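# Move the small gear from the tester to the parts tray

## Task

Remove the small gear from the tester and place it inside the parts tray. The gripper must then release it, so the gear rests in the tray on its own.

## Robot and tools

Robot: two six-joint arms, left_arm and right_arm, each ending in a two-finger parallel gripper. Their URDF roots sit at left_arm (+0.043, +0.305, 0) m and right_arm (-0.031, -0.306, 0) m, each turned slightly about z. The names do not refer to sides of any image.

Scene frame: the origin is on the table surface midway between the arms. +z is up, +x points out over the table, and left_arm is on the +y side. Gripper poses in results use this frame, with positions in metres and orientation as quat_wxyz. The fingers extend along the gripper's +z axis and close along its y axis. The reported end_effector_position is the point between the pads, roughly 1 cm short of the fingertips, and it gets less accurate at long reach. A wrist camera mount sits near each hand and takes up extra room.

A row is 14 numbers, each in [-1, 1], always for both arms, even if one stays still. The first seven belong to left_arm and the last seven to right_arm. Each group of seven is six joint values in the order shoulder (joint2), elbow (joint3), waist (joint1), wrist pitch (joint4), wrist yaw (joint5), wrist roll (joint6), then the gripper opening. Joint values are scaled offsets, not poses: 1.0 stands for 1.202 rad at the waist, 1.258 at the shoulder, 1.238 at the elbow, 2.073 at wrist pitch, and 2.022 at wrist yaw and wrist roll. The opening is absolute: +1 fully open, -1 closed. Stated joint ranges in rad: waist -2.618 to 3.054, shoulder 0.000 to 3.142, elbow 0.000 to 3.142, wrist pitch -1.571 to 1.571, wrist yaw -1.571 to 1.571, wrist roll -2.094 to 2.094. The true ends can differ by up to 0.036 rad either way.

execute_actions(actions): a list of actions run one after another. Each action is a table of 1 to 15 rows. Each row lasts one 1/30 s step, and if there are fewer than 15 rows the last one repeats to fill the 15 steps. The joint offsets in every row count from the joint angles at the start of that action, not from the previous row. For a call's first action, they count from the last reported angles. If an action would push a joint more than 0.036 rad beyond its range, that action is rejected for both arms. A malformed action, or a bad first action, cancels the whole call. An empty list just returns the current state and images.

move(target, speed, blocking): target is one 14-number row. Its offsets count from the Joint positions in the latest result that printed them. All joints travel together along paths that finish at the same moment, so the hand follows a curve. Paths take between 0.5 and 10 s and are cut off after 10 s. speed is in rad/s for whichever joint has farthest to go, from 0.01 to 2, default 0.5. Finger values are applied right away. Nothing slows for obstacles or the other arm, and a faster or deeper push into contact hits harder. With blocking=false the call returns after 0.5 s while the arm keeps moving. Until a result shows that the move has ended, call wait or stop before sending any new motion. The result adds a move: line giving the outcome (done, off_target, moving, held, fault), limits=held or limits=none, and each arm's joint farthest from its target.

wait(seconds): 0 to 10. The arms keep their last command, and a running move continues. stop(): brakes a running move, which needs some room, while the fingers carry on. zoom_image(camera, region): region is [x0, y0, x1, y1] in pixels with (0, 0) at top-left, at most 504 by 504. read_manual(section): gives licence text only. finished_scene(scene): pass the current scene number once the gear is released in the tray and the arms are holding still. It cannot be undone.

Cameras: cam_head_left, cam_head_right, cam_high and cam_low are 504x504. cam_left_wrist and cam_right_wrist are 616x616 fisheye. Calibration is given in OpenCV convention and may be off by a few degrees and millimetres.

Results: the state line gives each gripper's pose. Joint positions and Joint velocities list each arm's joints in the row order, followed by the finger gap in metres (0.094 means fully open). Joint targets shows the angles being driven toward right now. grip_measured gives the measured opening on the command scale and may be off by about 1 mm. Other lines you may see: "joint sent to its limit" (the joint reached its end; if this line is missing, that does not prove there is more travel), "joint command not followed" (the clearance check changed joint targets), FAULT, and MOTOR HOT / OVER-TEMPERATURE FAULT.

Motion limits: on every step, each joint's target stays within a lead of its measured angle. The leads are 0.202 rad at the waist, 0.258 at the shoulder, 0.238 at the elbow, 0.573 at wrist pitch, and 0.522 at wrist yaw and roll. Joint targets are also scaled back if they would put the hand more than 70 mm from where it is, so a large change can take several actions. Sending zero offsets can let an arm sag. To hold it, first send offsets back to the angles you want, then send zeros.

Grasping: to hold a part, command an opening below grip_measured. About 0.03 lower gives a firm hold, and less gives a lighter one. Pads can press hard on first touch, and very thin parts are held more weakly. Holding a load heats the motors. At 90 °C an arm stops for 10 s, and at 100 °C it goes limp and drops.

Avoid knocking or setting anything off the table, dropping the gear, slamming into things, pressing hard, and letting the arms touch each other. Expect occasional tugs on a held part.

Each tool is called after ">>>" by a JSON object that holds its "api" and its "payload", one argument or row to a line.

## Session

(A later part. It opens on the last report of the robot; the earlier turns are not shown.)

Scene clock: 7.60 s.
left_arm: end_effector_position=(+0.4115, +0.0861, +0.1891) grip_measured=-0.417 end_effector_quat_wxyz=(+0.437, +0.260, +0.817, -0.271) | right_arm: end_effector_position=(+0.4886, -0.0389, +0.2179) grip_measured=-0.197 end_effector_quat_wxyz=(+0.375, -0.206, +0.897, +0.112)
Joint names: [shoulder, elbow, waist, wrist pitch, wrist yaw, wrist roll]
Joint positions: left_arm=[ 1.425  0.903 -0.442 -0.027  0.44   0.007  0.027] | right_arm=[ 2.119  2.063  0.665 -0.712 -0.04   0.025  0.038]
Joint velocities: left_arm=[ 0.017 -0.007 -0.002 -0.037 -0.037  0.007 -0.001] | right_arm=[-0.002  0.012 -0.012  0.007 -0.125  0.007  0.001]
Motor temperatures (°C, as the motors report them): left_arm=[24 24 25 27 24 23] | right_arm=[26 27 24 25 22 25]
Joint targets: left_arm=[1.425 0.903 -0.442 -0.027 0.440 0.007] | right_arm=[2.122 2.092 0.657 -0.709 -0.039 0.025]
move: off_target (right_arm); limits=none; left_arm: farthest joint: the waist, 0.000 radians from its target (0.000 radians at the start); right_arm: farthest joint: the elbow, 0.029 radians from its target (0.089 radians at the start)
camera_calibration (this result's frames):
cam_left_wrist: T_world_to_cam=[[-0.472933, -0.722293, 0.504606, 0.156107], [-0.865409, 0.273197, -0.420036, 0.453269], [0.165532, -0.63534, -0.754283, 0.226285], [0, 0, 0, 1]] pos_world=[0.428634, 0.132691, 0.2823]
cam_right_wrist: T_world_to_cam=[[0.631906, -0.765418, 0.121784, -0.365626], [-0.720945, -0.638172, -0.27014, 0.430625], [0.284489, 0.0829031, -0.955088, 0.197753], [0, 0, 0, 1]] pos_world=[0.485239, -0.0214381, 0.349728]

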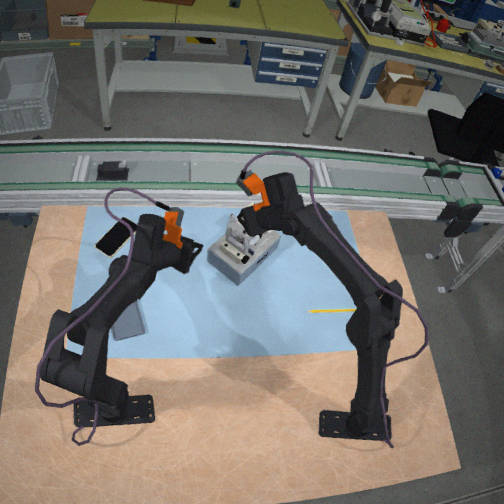

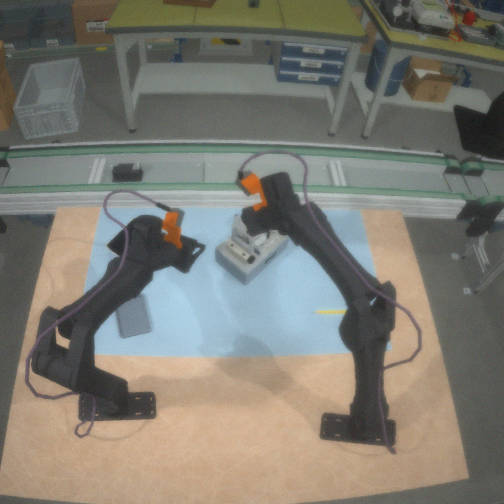

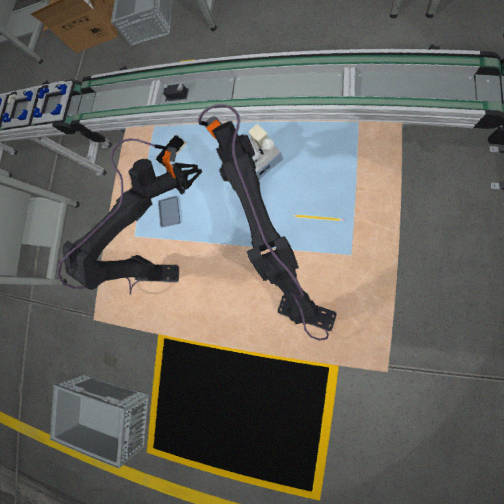

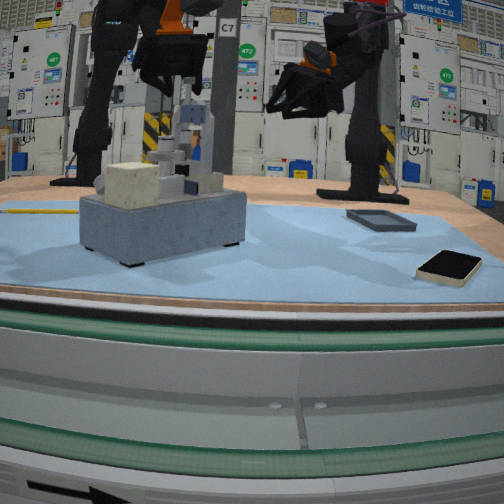

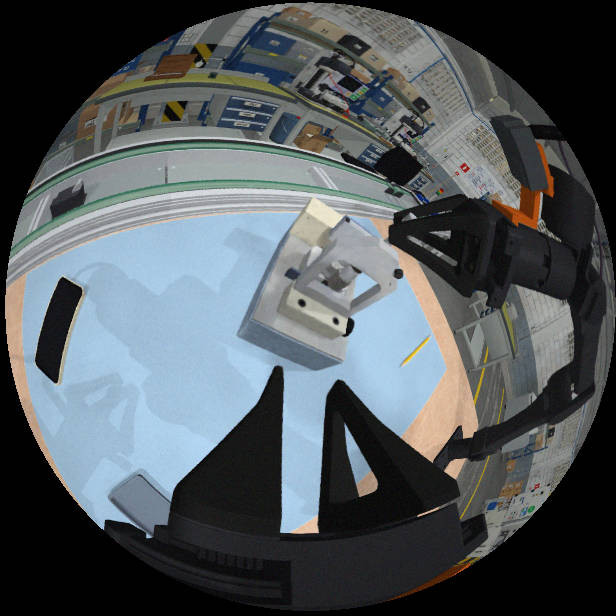

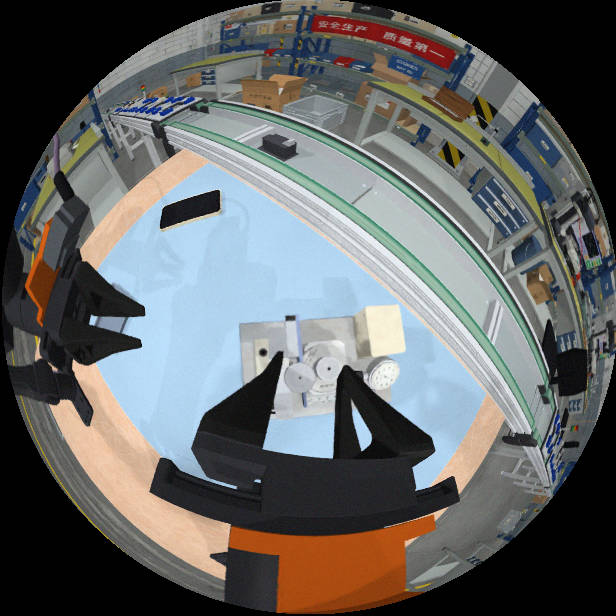

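>>> {"api": "move", "payload": {
  "target": [0.22,-0.136,-0.09,0.343,0,0,-0.42,0,0.02,0.008,0,0,0,-0.75],
  "speed": 0.5
}}

>>> {"api": "move", "payload": {
  "target": [0,0,0,0,0,0,-0.42,-0.08,0.11,0,-0.01,0,0,-0.75],
  "speed": 0.1
}}

>>> {"api": "zoom_image", "payload": {
  "camera": "cam_low",
  "region": [130, 40, 330, 240]
}}

>>> {"api": "zoom_image", "payload": {
  "camera": "cam_left_wrist",
  "region": [180, 180, 440, 440]
}}

Scene clock: 9.97 s.
left_arm: end_effector_position=(+0.4262, +0.0318, +0.1441) grip_measured=-0.417 end_effector_quat_wxyz=(+0.523, +0.308, +0.736, -0.301) | right_arm: end_effector_position=(+0.4849, -0.0314, +0.2182) grip_measured=-0.710 end_effector_quat_wxyz=(+0.373, -0.214, +0.895, +0.120)
Joint names: [shoulder, elbow, waist, wrist pitch, wrist yaw, wrist roll]
Joint positions: left_arm=[ 1.7    0.737 -0.542  0.657  0.44   0.007  0.027] | right_arm=[ 2.119  2.063  0.675 -0.711 -0.055  0.024  0.014]
Joint velocities: left_arm=[-0.002 -0.017 -0.002  0.022  0.022  0.037 -0.   ] | right_arm=[ 0.007  0.012 -0.002  0.007 -0.11  -0.037  0.   ]
Motor temperatures (°C, as the motors report them): left_arm=[24 25 25 27 24 23] | right_arm=[27 27 24 25 22 25]
Joint targets: left_arm=[1.702 0.735 -0.551 0.684 0.440 0.007] | right_arm=[2.119 2.088 0.674 -0.712 -0.040 0.025]
move: off_target (left_arm, right_arm); limits=none; left_arm: farthest joint: the wrist pitch, 0.027 radians from its target (0.711 radians at the start); right_arm: farthest joint: the elbow, 0.024 radians from its target (0.024 radians at the start)
camera_calibration (this result's frames):
cam_left_wrist: T_world_to_cam=[[-0.645996, -0.620479, 0.444628, 0.225734], [-0.719676, 0.300884, -0.625728, 0.428562], [0.25447, -0.724206, -0.640914, 0.104003], [0, 0, 0, 1]] pos_world=[0.427784, 0.0864353, 0.234453]
cam_right_wrist: T_world_to_cam=[[0.648141, -0.753108, 0.112876, -0.363104], [-0.708356, -0.650644, -0.273666, 0.427061], [0.279542, 0.0974176, -0.955179, 0.201348], [0, 0, 0, 1]] pos_world=[0.481568, -0.0152064, 0.35018]

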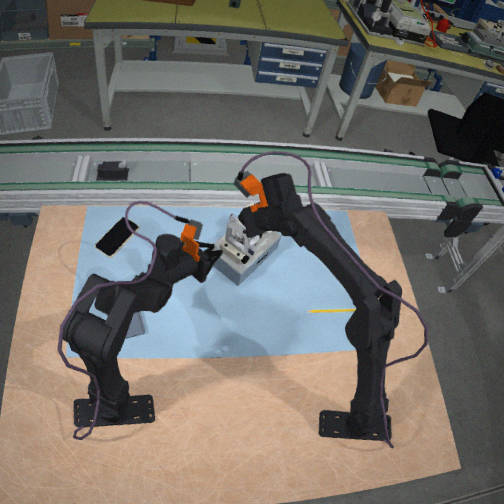

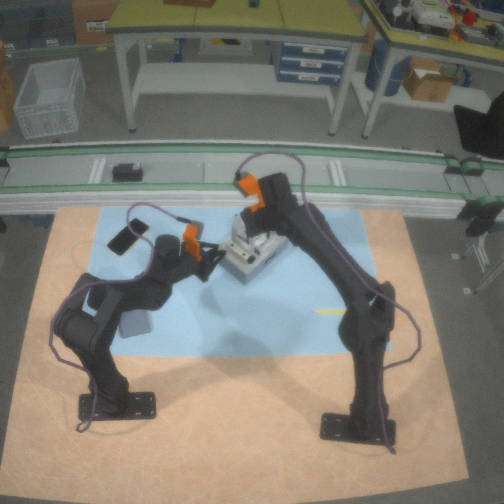

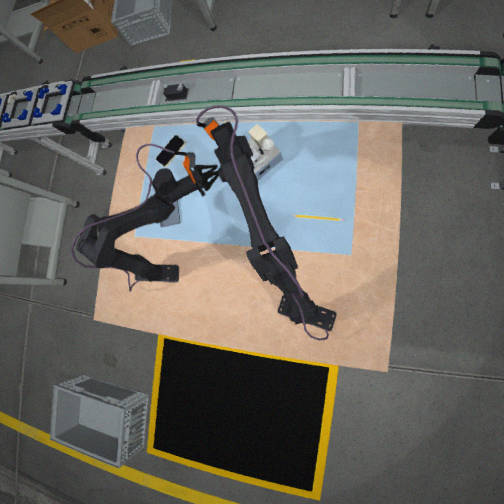

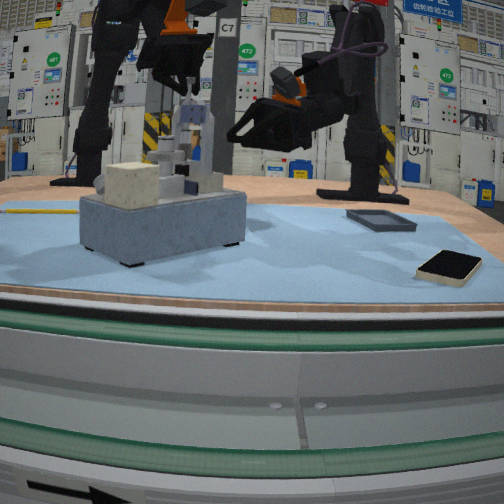

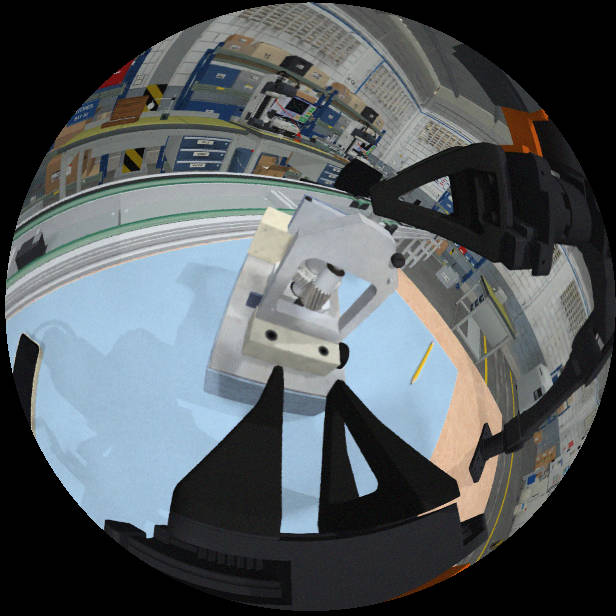

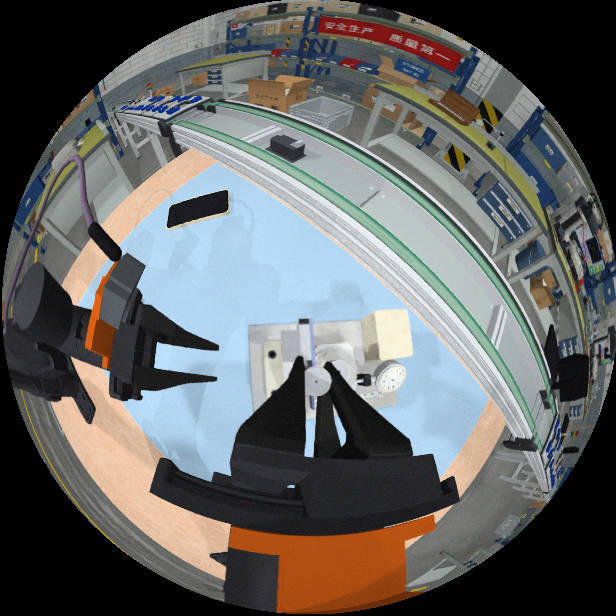

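Scene clock: 11.60 s.
left_arm: end_effector_position=(+0.4262, +0.0318, +0.1441) grip_measured=-0.417 end_effector_quat_wxyz=(+0.523, +0.308, +0.736, -0.301) | right_arm: end_effector_position=(+0.4846, -0.0314, +0.2363) grip_measured=-0.710 end_effector_quat_wxyz=(+0.381, -0.213, +0.891, +0.122)
Joint names: [shoulder, elbow, waist, wrist pitch, wrist yaw, wrist roll]
Joint positions: left_arm=[ 1.7    0.737 -0.542  0.657  0.44   0.007  0.027] | right_arm=[ 2.119  2.124  0.675 -0.754 -0.056  0.024  0.014]
Joint velocities: left_arm=[-0.007  0.002  0.002  0.007  0.066 -0.037  0.001] | right_arm=[-0.002 -0.007  0.002 -0.022 -0.022  0.037  0.   ]
Motor temperatures (°C, as the motors report them): left_arm=[25 25 25 28 24 23] | right_arm=[29 28 24 26 22 25]
Joint targets: left_arm=[1.700 0.737 -0.542 0.657 0.440 0.007] | right_arm=[2.034 2.188 0.675 -0.735 -0.055 0.024]
move: off_target (right_arm); limits=none; left_arm: farthest joint: the waist, 0.000 radians from its target (0.000 radians at the start); right_arm: farthest joint: the shoulder, 0.100 radians from its target (0.100 radians at the start)
camera_calibration (this result's frames):
cam_left_wrist: T_world_to_cam=[[-0.645996, -0.620479, 0.444628, 0.225734], [-0.719676, 0.300884, -0.625728, 0.428562], [0.25447, -0.724206, -0.640914, 0.104003], [0, 0, 0, 1]] pos_world=[0.427784, 0.0864353, 0.234453]
cam_right_wrist: T_world_to_cam=[[0.646792, -0.753714, 0.116516, -0.365177], [-0.703653, -0.648665, -0.29001, 0.433444], [0.294164, 0.10559, -0.949904, 0.210661], [0, 0, 0, 1]] pos_world=[0.479219, -0.0163227, 0.368359]

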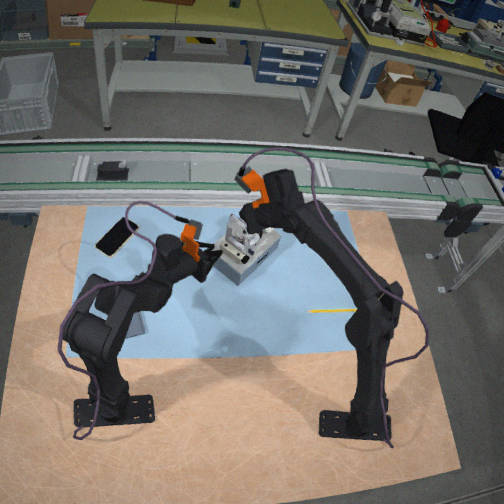

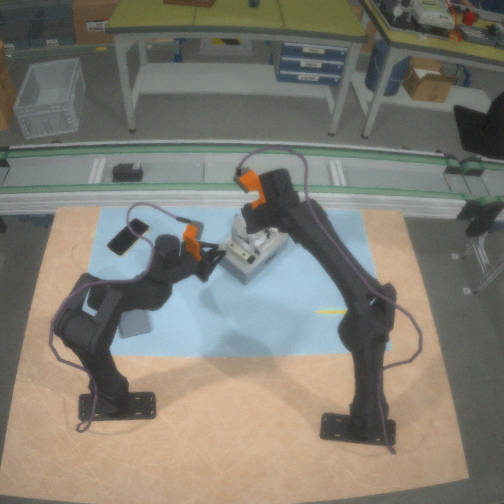

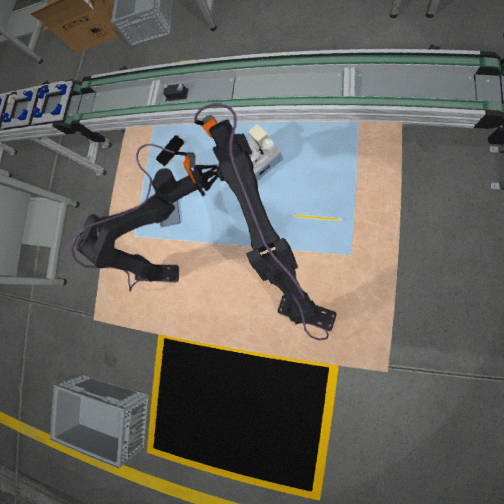

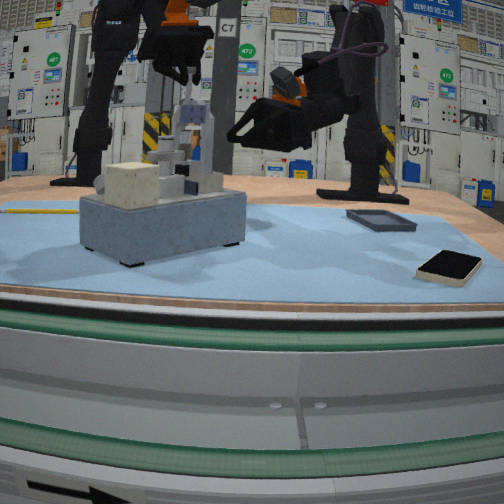

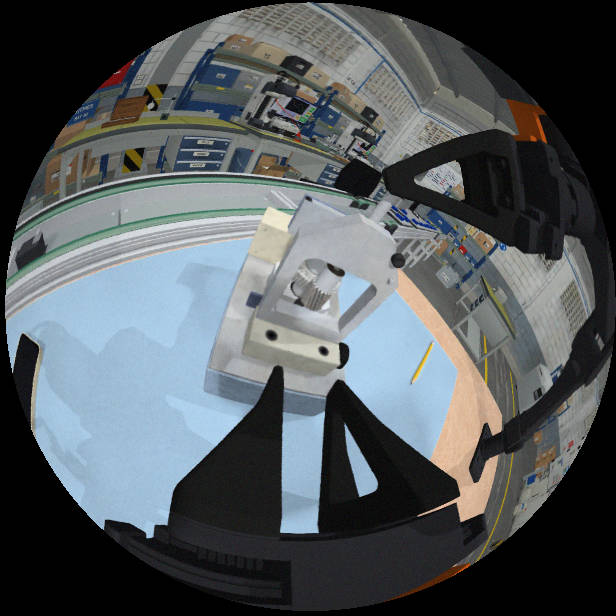

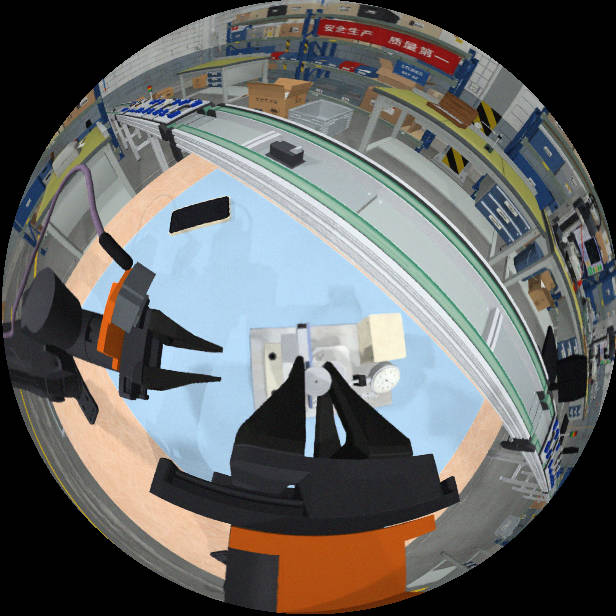

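Region (130, 40, 330, 240) of cam_low's 504x504 image, scaled by 2.520, with more detail than that image has.

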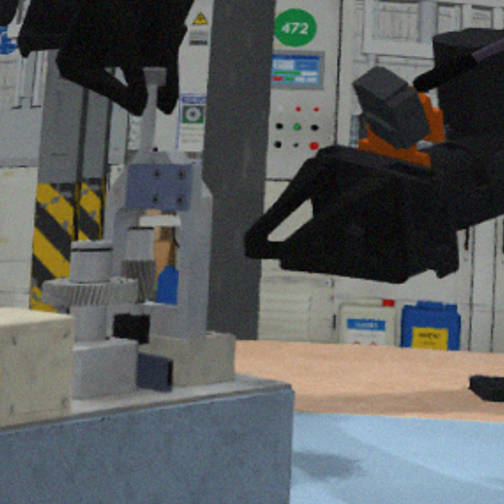

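Region (180, 180, 440, 440) of cam_left_wrist's 616x616 image, scaled by 1.938, with more detail than that image has.

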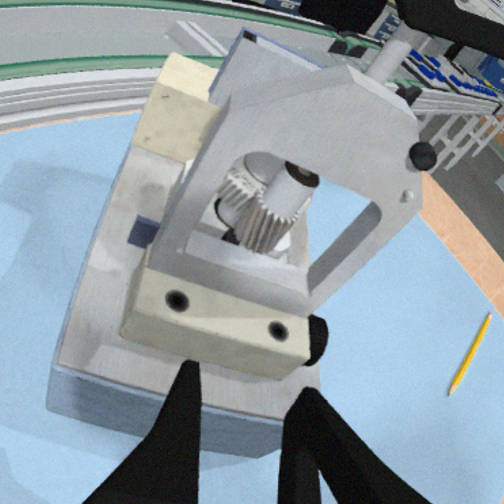

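>>> {"api": "move", "payload": {
  "target": [0.2,0.235,-0.045,0,0,0,-0.42,-0.068,0.052,0,0.009,0,0,-0.75],
  "speed": 0.2
}}

>>> {"api": "zoom_image", "payload": {
  "camera": "cam_left_wrist",
  "region": [180, 220, 440, 480]
}}

>>> {"api": "zoom_image", "payload": {
  "camera": "cam_low",
  "region": [150, 80, 270, 200]
}}

Scene clock: 15.20 s.
left_arm: end_effector_position=(+0.4665, -0.0102, +0.1343) grip_measured=-0.418 end_effector_quat_wxyz=(+0.519, +0.322, +0.728, -0.312) | right_arm: end_effector_position=(+0.4847, -0.0313, +0.2317) grip_measured=-0.710 end_effector_quat_wxyz=(+0.376, -0.214, +0.893, +0.121)
Joint names: [shoulder, elbow, waist, wrist pitch, wrist yaw, wrist roll]
Joint positions: left_arm=[ 1.917  0.968 -0.578  0.649  0.444  0.007  0.027] | right_arm=[ 2.126  2.125  0.675 -0.758 -0.056  0.023  0.014]
Joint velocities: left_arm=[-0.007  0.012 -0.012 -0.022 -0.037  0.007 -0.   ] | right_arm=[-0.002  0.012 -0.017 -0.051  0.037 -0.051  0.   ]
Motor temperatures (°C, as the motors report them): left_arm=[25 25 25 28 24 23] | right_arm=[33 29 24 26 22 25]
Joint targets: left_arm=[1.951 1.029 -0.595 0.657 0.440 0.007] | right_arm=[2.039 2.185 0.675 -0.736 -0.055 0.024]
move: off_target (left_arm, right_arm); limits=none; left_arm: farthest joint: the elbow, 0.060 radians from its target (0.290 radians at the start); right_arm: farthest joint: the shoulder, 0.093 radians from its target (0.085 radians at the start)
camera_calibration (this result's frames):
cam_left_wrist: T_world_to_cam=[[-0.672527, -0.591899, 0.444257, 0.24273], [-0.704417, 0.327883, -0.629515, 0.457788], [0.226945, -0.736308, -0.637453, 0.0692926], [0, 0, 0, 1]] pos_world=[0.46999, 0.0445913, 0.224521]
cam_right_wrist: T_world_to_cam=[[0.648512, -0.75259, 0.114193, -0.36487], [-0.705895, -0.650725, -0.279767, 0.430906], [0.284858, 0.100824, -0.953253, 0.211399], [0, 0, 0, 1]] pos_world=[0.480578, -0.0155105, 0.363735]

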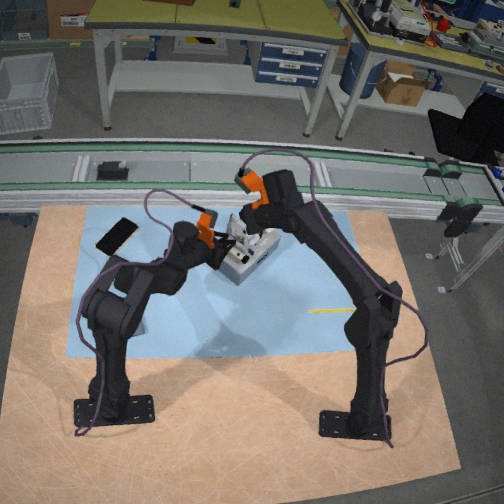

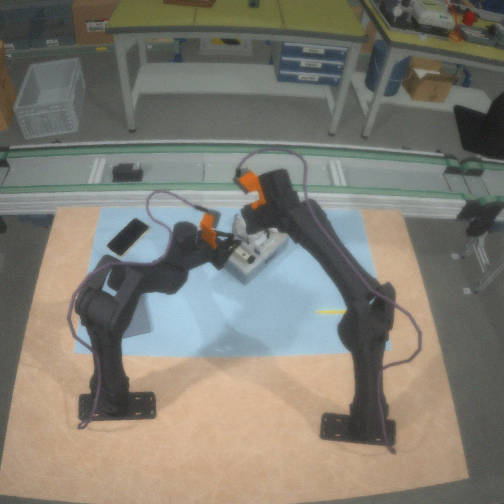

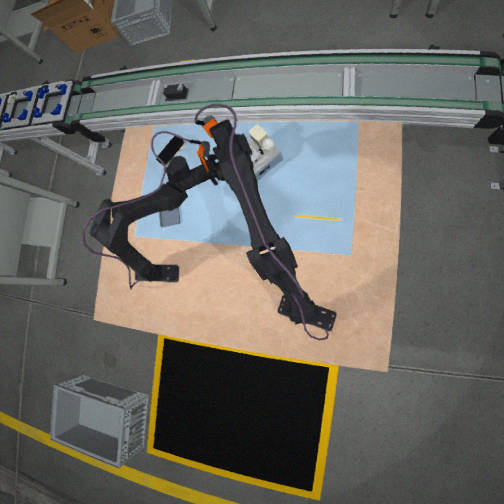

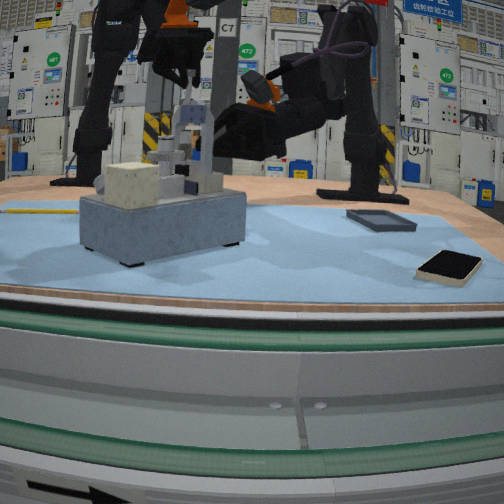

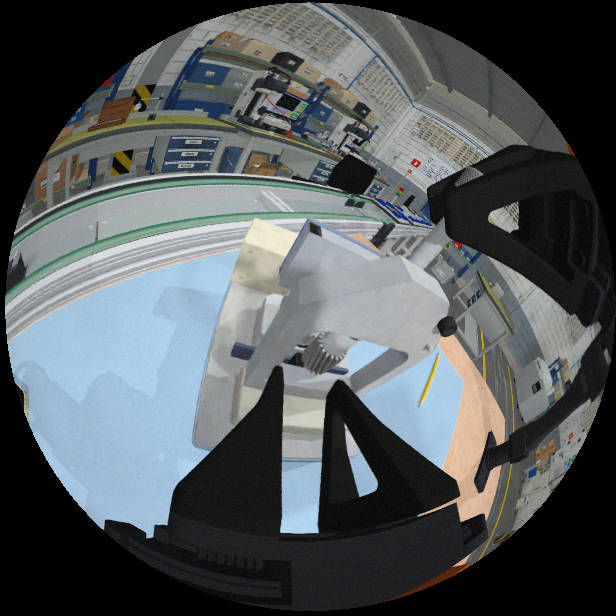

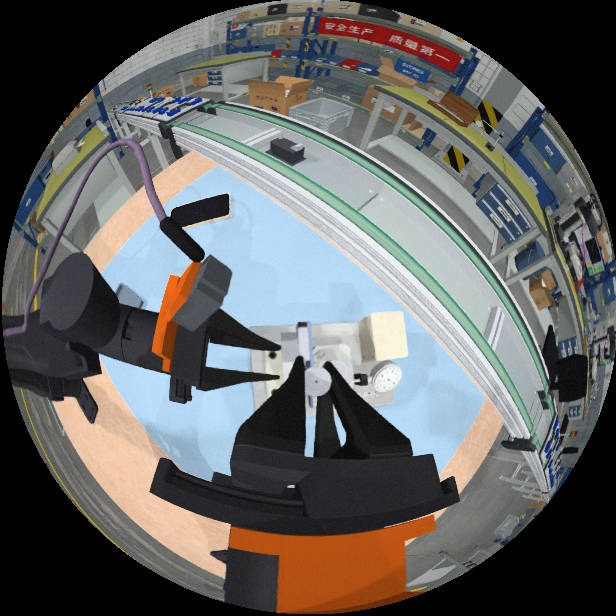

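Region (180, 220, 440, 480) of cam_left_wrist's 616x616 image, scaled by 1.938, with more detail than that image has.

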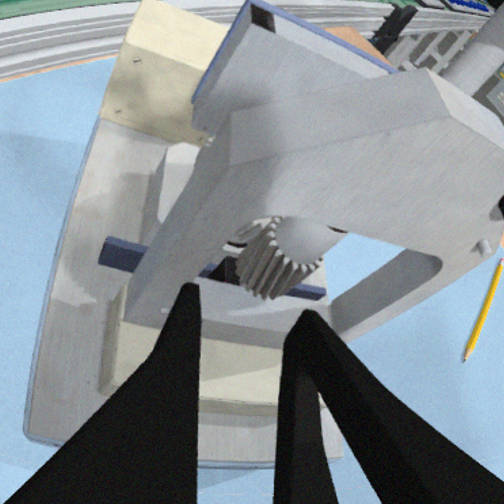

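Region (150, 80, 270, 200) of cam_low's 504x504 image, scaled by 4.200, with more detail than that image has.

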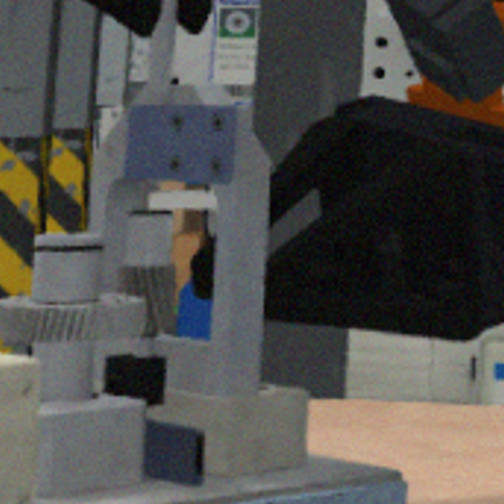

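>>> {"api": "move", "payload": {
  "target": [0.0,0.02,-0.03,0,0,0,-0.42,-0.068,0.05,0,0.015,0,0,-0.75],
  "speed": 0.1
}}

>>> {"api": "move", "payload": {
  "target": [0.11,0.16,-0.035,0,0,0,-0.42,-0.068,0.05,0,0.015,0,0,-0.75],
  "speed": 0.12
}}

>>> {"api": "zoom_image", "payload": {
  "camera": "cam_left_wrist",
  "region": [180, 220, 440, 480]
}}

>>> {"api": "zoom_image", "payload": {
  "camera": "cam_low",
  "region": [150, 80, 270, 200]
}}

Scene clock: 16.53 s.
left_arm: end_effector_position=(+0.4662, -0.0101, +0.1334) grip_measured=-0.418 end_effector_quat_wxyz=(+0.518, +0.322, +0.729, -0.311) | right_arm: end_effector_position=(+0.4847, -0.0312, +0.2312) grip_measured=-0.710 end_effector_quat_wxyz=(+0.376, -0.214, +0.893, +0.121)
Joint names: [shoulder, elbow, waist, wrist pitch, wrist yaw, wrist roll]
Joint positions: left_arm=[ 1.917  0.966 -0.58   0.649  0.44   0.007  0.027] | right_arm=[ 2.127  2.126  0.675 -0.759 -0.056  0.023  0.014]
Joint velocities: left_arm=[ 0.007 -0.012 -0.017  0.037 -0.066 -0.081  0.001] | right_arm=[-0.012 -0.007 -0.012 -0.081  0.007  0.007 -0.   ]
Motor temperatures (°C, as the motors report them): left_arm=[25 25 25 28 24 23] | right_arm=[34 29 24 26 22 25]
Joint targets: left_arm=[1.917 0.993 -0.614 0.649 0.444 0.007] | right_arm=[2.042 2.186 0.675 -0.728 -0.056 0.023]
move: off_target (left_arm, right_arm); limits=none; left_arm: farthest joint: the waist, 0.034 radians from its target (0.036 radians at the start); right_arm: farthest joint: the shoulder, 0.087 radians from its target (0.086 radians at the start)
camera_calibration (this result's frames):
cam_left_wrist: T_world_to_cam=[[-0.670381, -0.594743, 0.4437, 0.242064], [-0.705996, 0.327198, -0.628101, 0.457495], [0.228381, -0.734317, -0.639234, 0.0683945], [0, 0, 0, 1]] pos_world=[0.469645, 0.0444976, 0.223669]
cam_right_wrist: T_world_to_cam=[[0.649031, -0.752181, 0.113939, -0.364951], [-0.705822, -0.65125, -0.278726, 0.430578], [0.283855, 0.100481, -0.953588, 0.211496], [0, 0, 0, 1]] pos_world=[0.480742, -0.0153469, 0.363275]

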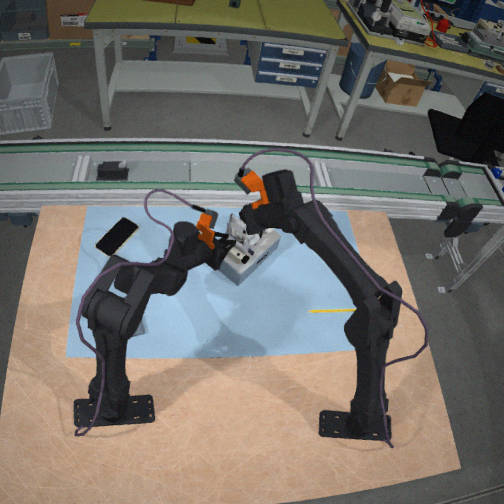

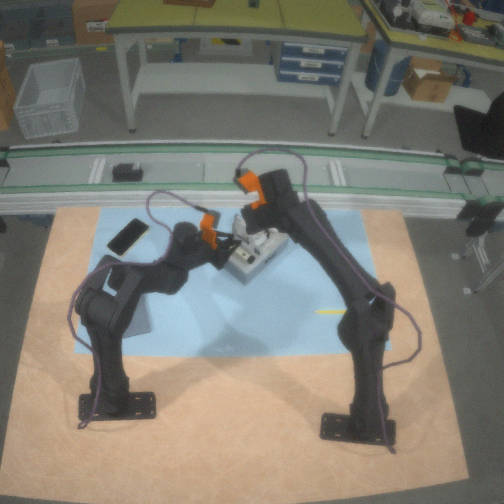

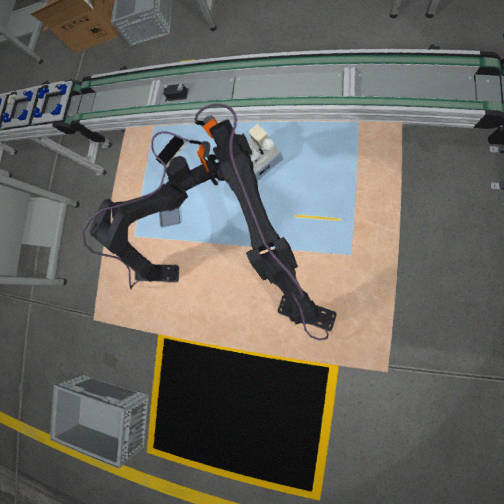

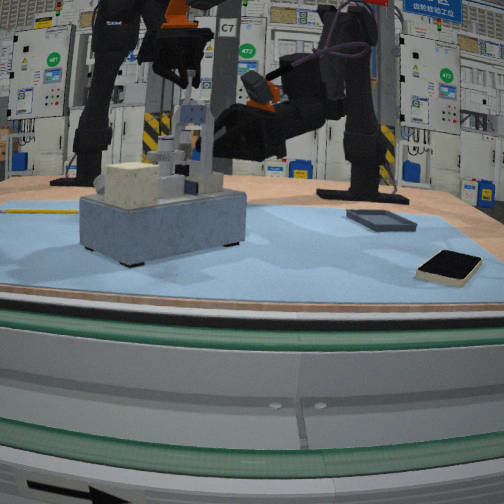

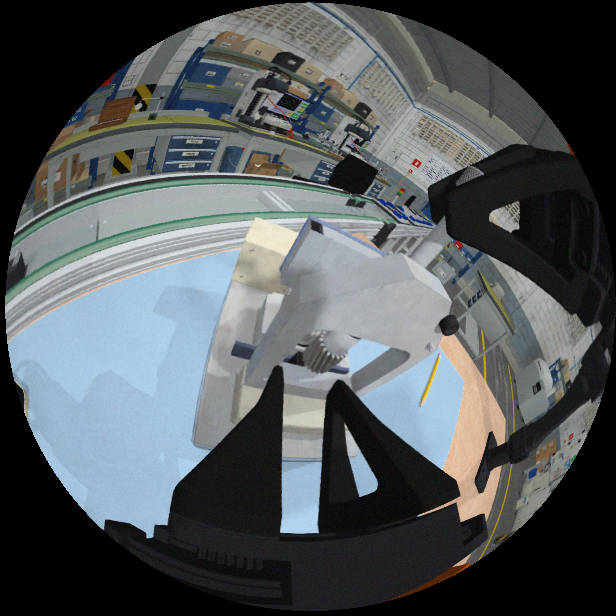

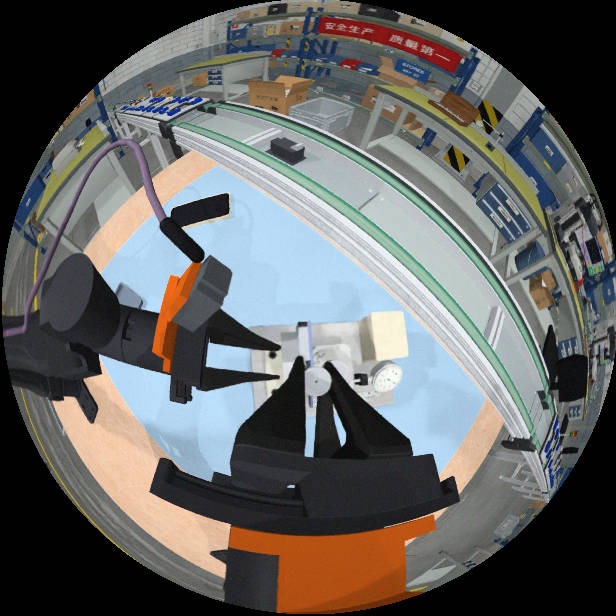

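Scene clock: 18.70 s.
left_arm: end_effector_position=(+0.4669, -0.0104, +0.1339) grip_measured=-0.420 end_effector_quat_wxyz=(+0.480, +0.342, +0.725, -0.356) | right_arm: end_effector_position=(+0.4848, -0.0313, +0.2277) grip_measured=-0.710 end_effector_quat_wxyz=(+0.373, -0.215, +0.895, +0.120)
Joint names: [shoulder, elbow, waist, wrist pitch, wrist yaw, wrist roll]
Joint positions: left_arm=[ 1.942  1.037 -0.533  0.551  0.597  0.007  0.027] | right_arm=[ 2.13   2.121  0.675 -0.758 -0.056  0.022  0.014]
Joint velocities: left_arm=[-0.007  0.007 -0.022 -0.007  0.022 -0.081 -0.001] | right_arm=[ 0.002  0.017 -0.007  0.007  0.051  0.022  0.   ]
Motor temperatures (°C, as the motors report them): left_arm=[25 26 25 29 24 23] | right_arm=[35 30 24 26 22 25]
Joint targets: left_arm=[2.055 1.164 -0.622 0.649 0.440 0.007] | right_arm=[2.046 2.184 0.675 -0.730 -0.056 0.023]
move: off_target (left_arm, right_arm); limits=none; left_arm: farthest joint: the wrist yaw, 0.157 radians from its target (0.000 radians at the start); right_arm: farthest joint: the shoulder, 0.089 radians from its target (0.086 radians at the start)
camera_calibration (this result's frames):
cam_left_wrist: T_world_to_cam=[[-0.694727, -0.514516, 0.502622, 0.246456], [-0.711135, 0.38651, -0.587279, 0.455951], [0.107896, -0.76543, -0.634409, 0.1236], [0, 0, 0, 1]] pos_world=[0.482126, 0.0451828, 0.222309]
cam_right_wrist: T_world_to_cam=[[0.649428, -0.751954, 0.113172, -0.364698], [-0.707498, -0.652051, -0.272536, 0.428969], [0.278729, 0.0969236, -0.955466, 0.210885], [0, 0, 0, 1]] pos_world=[0.48156, -0.0149663, 0.359676]

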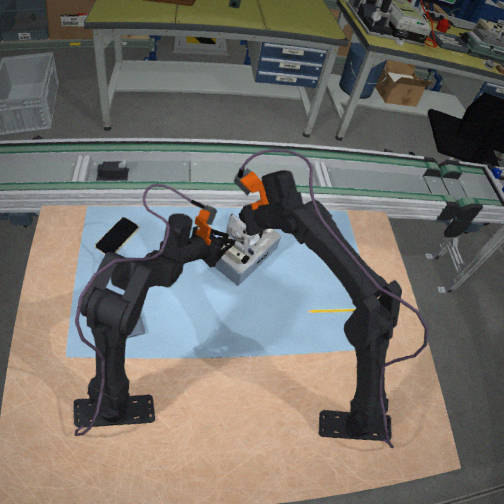

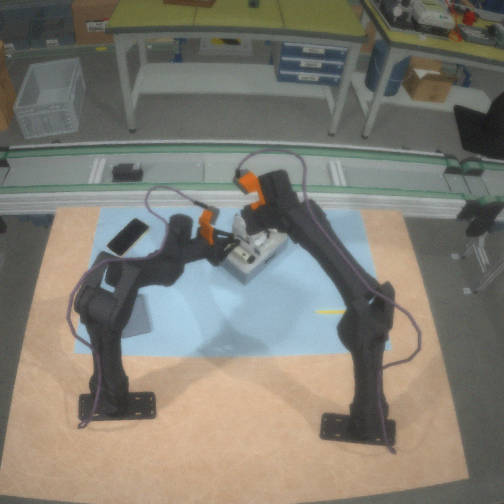

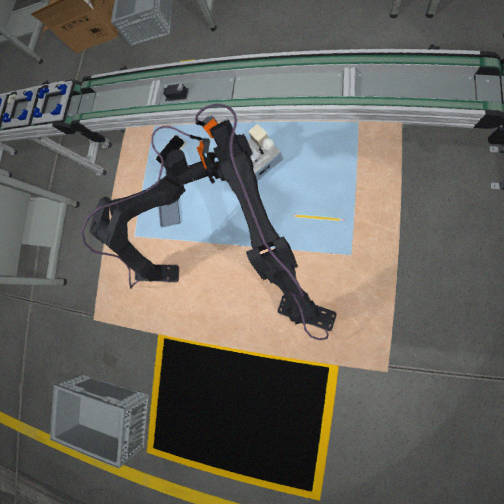

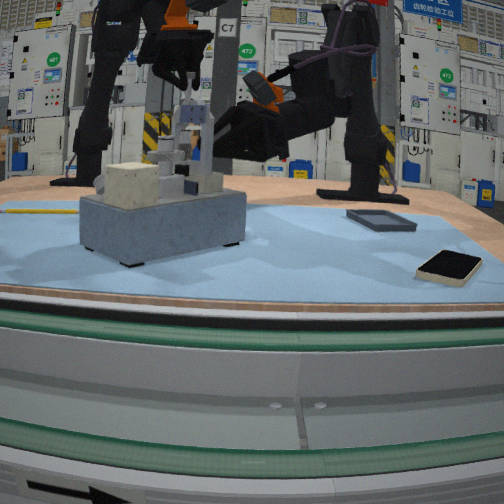

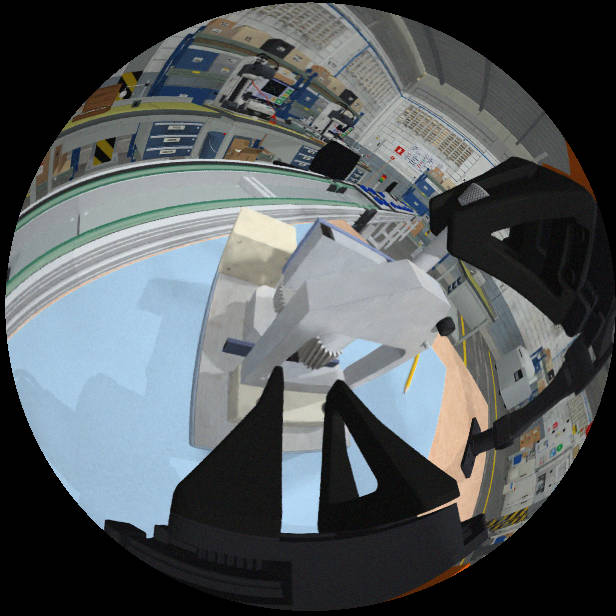

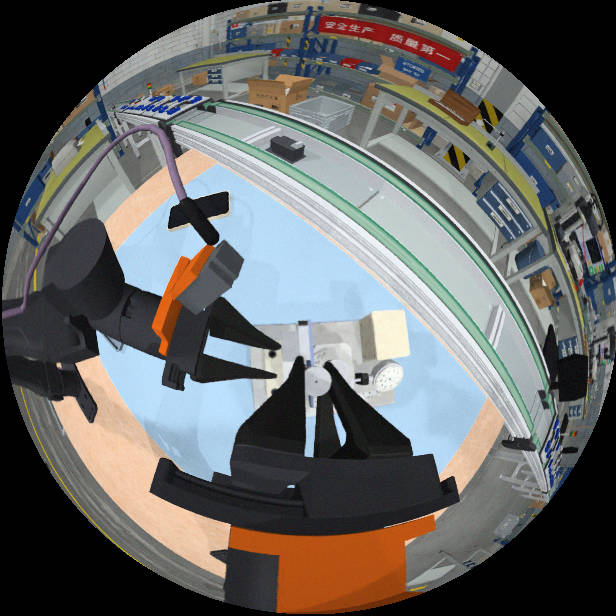

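Region (180, 220, 440, 480) of cam_left_wrist's 616x616 image, scaled by 1.938, with more detail than that image has.

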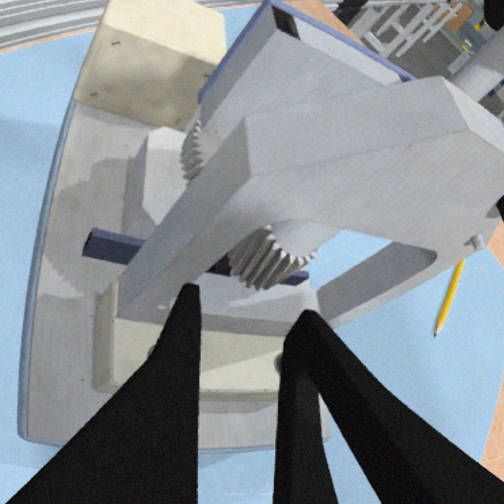

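Region (150, 80, 270, 200) of cam_low's 504x504 image, scaled by 4.200, with more detail than that image has.

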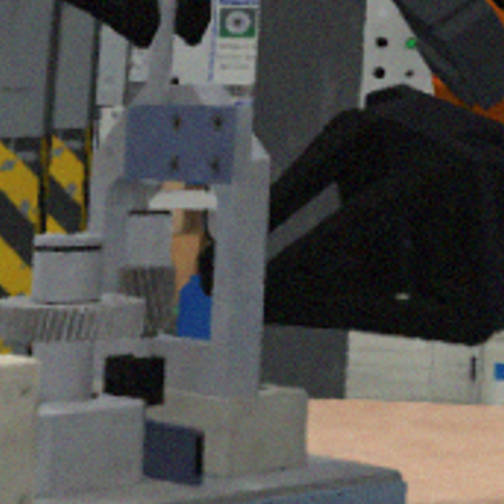

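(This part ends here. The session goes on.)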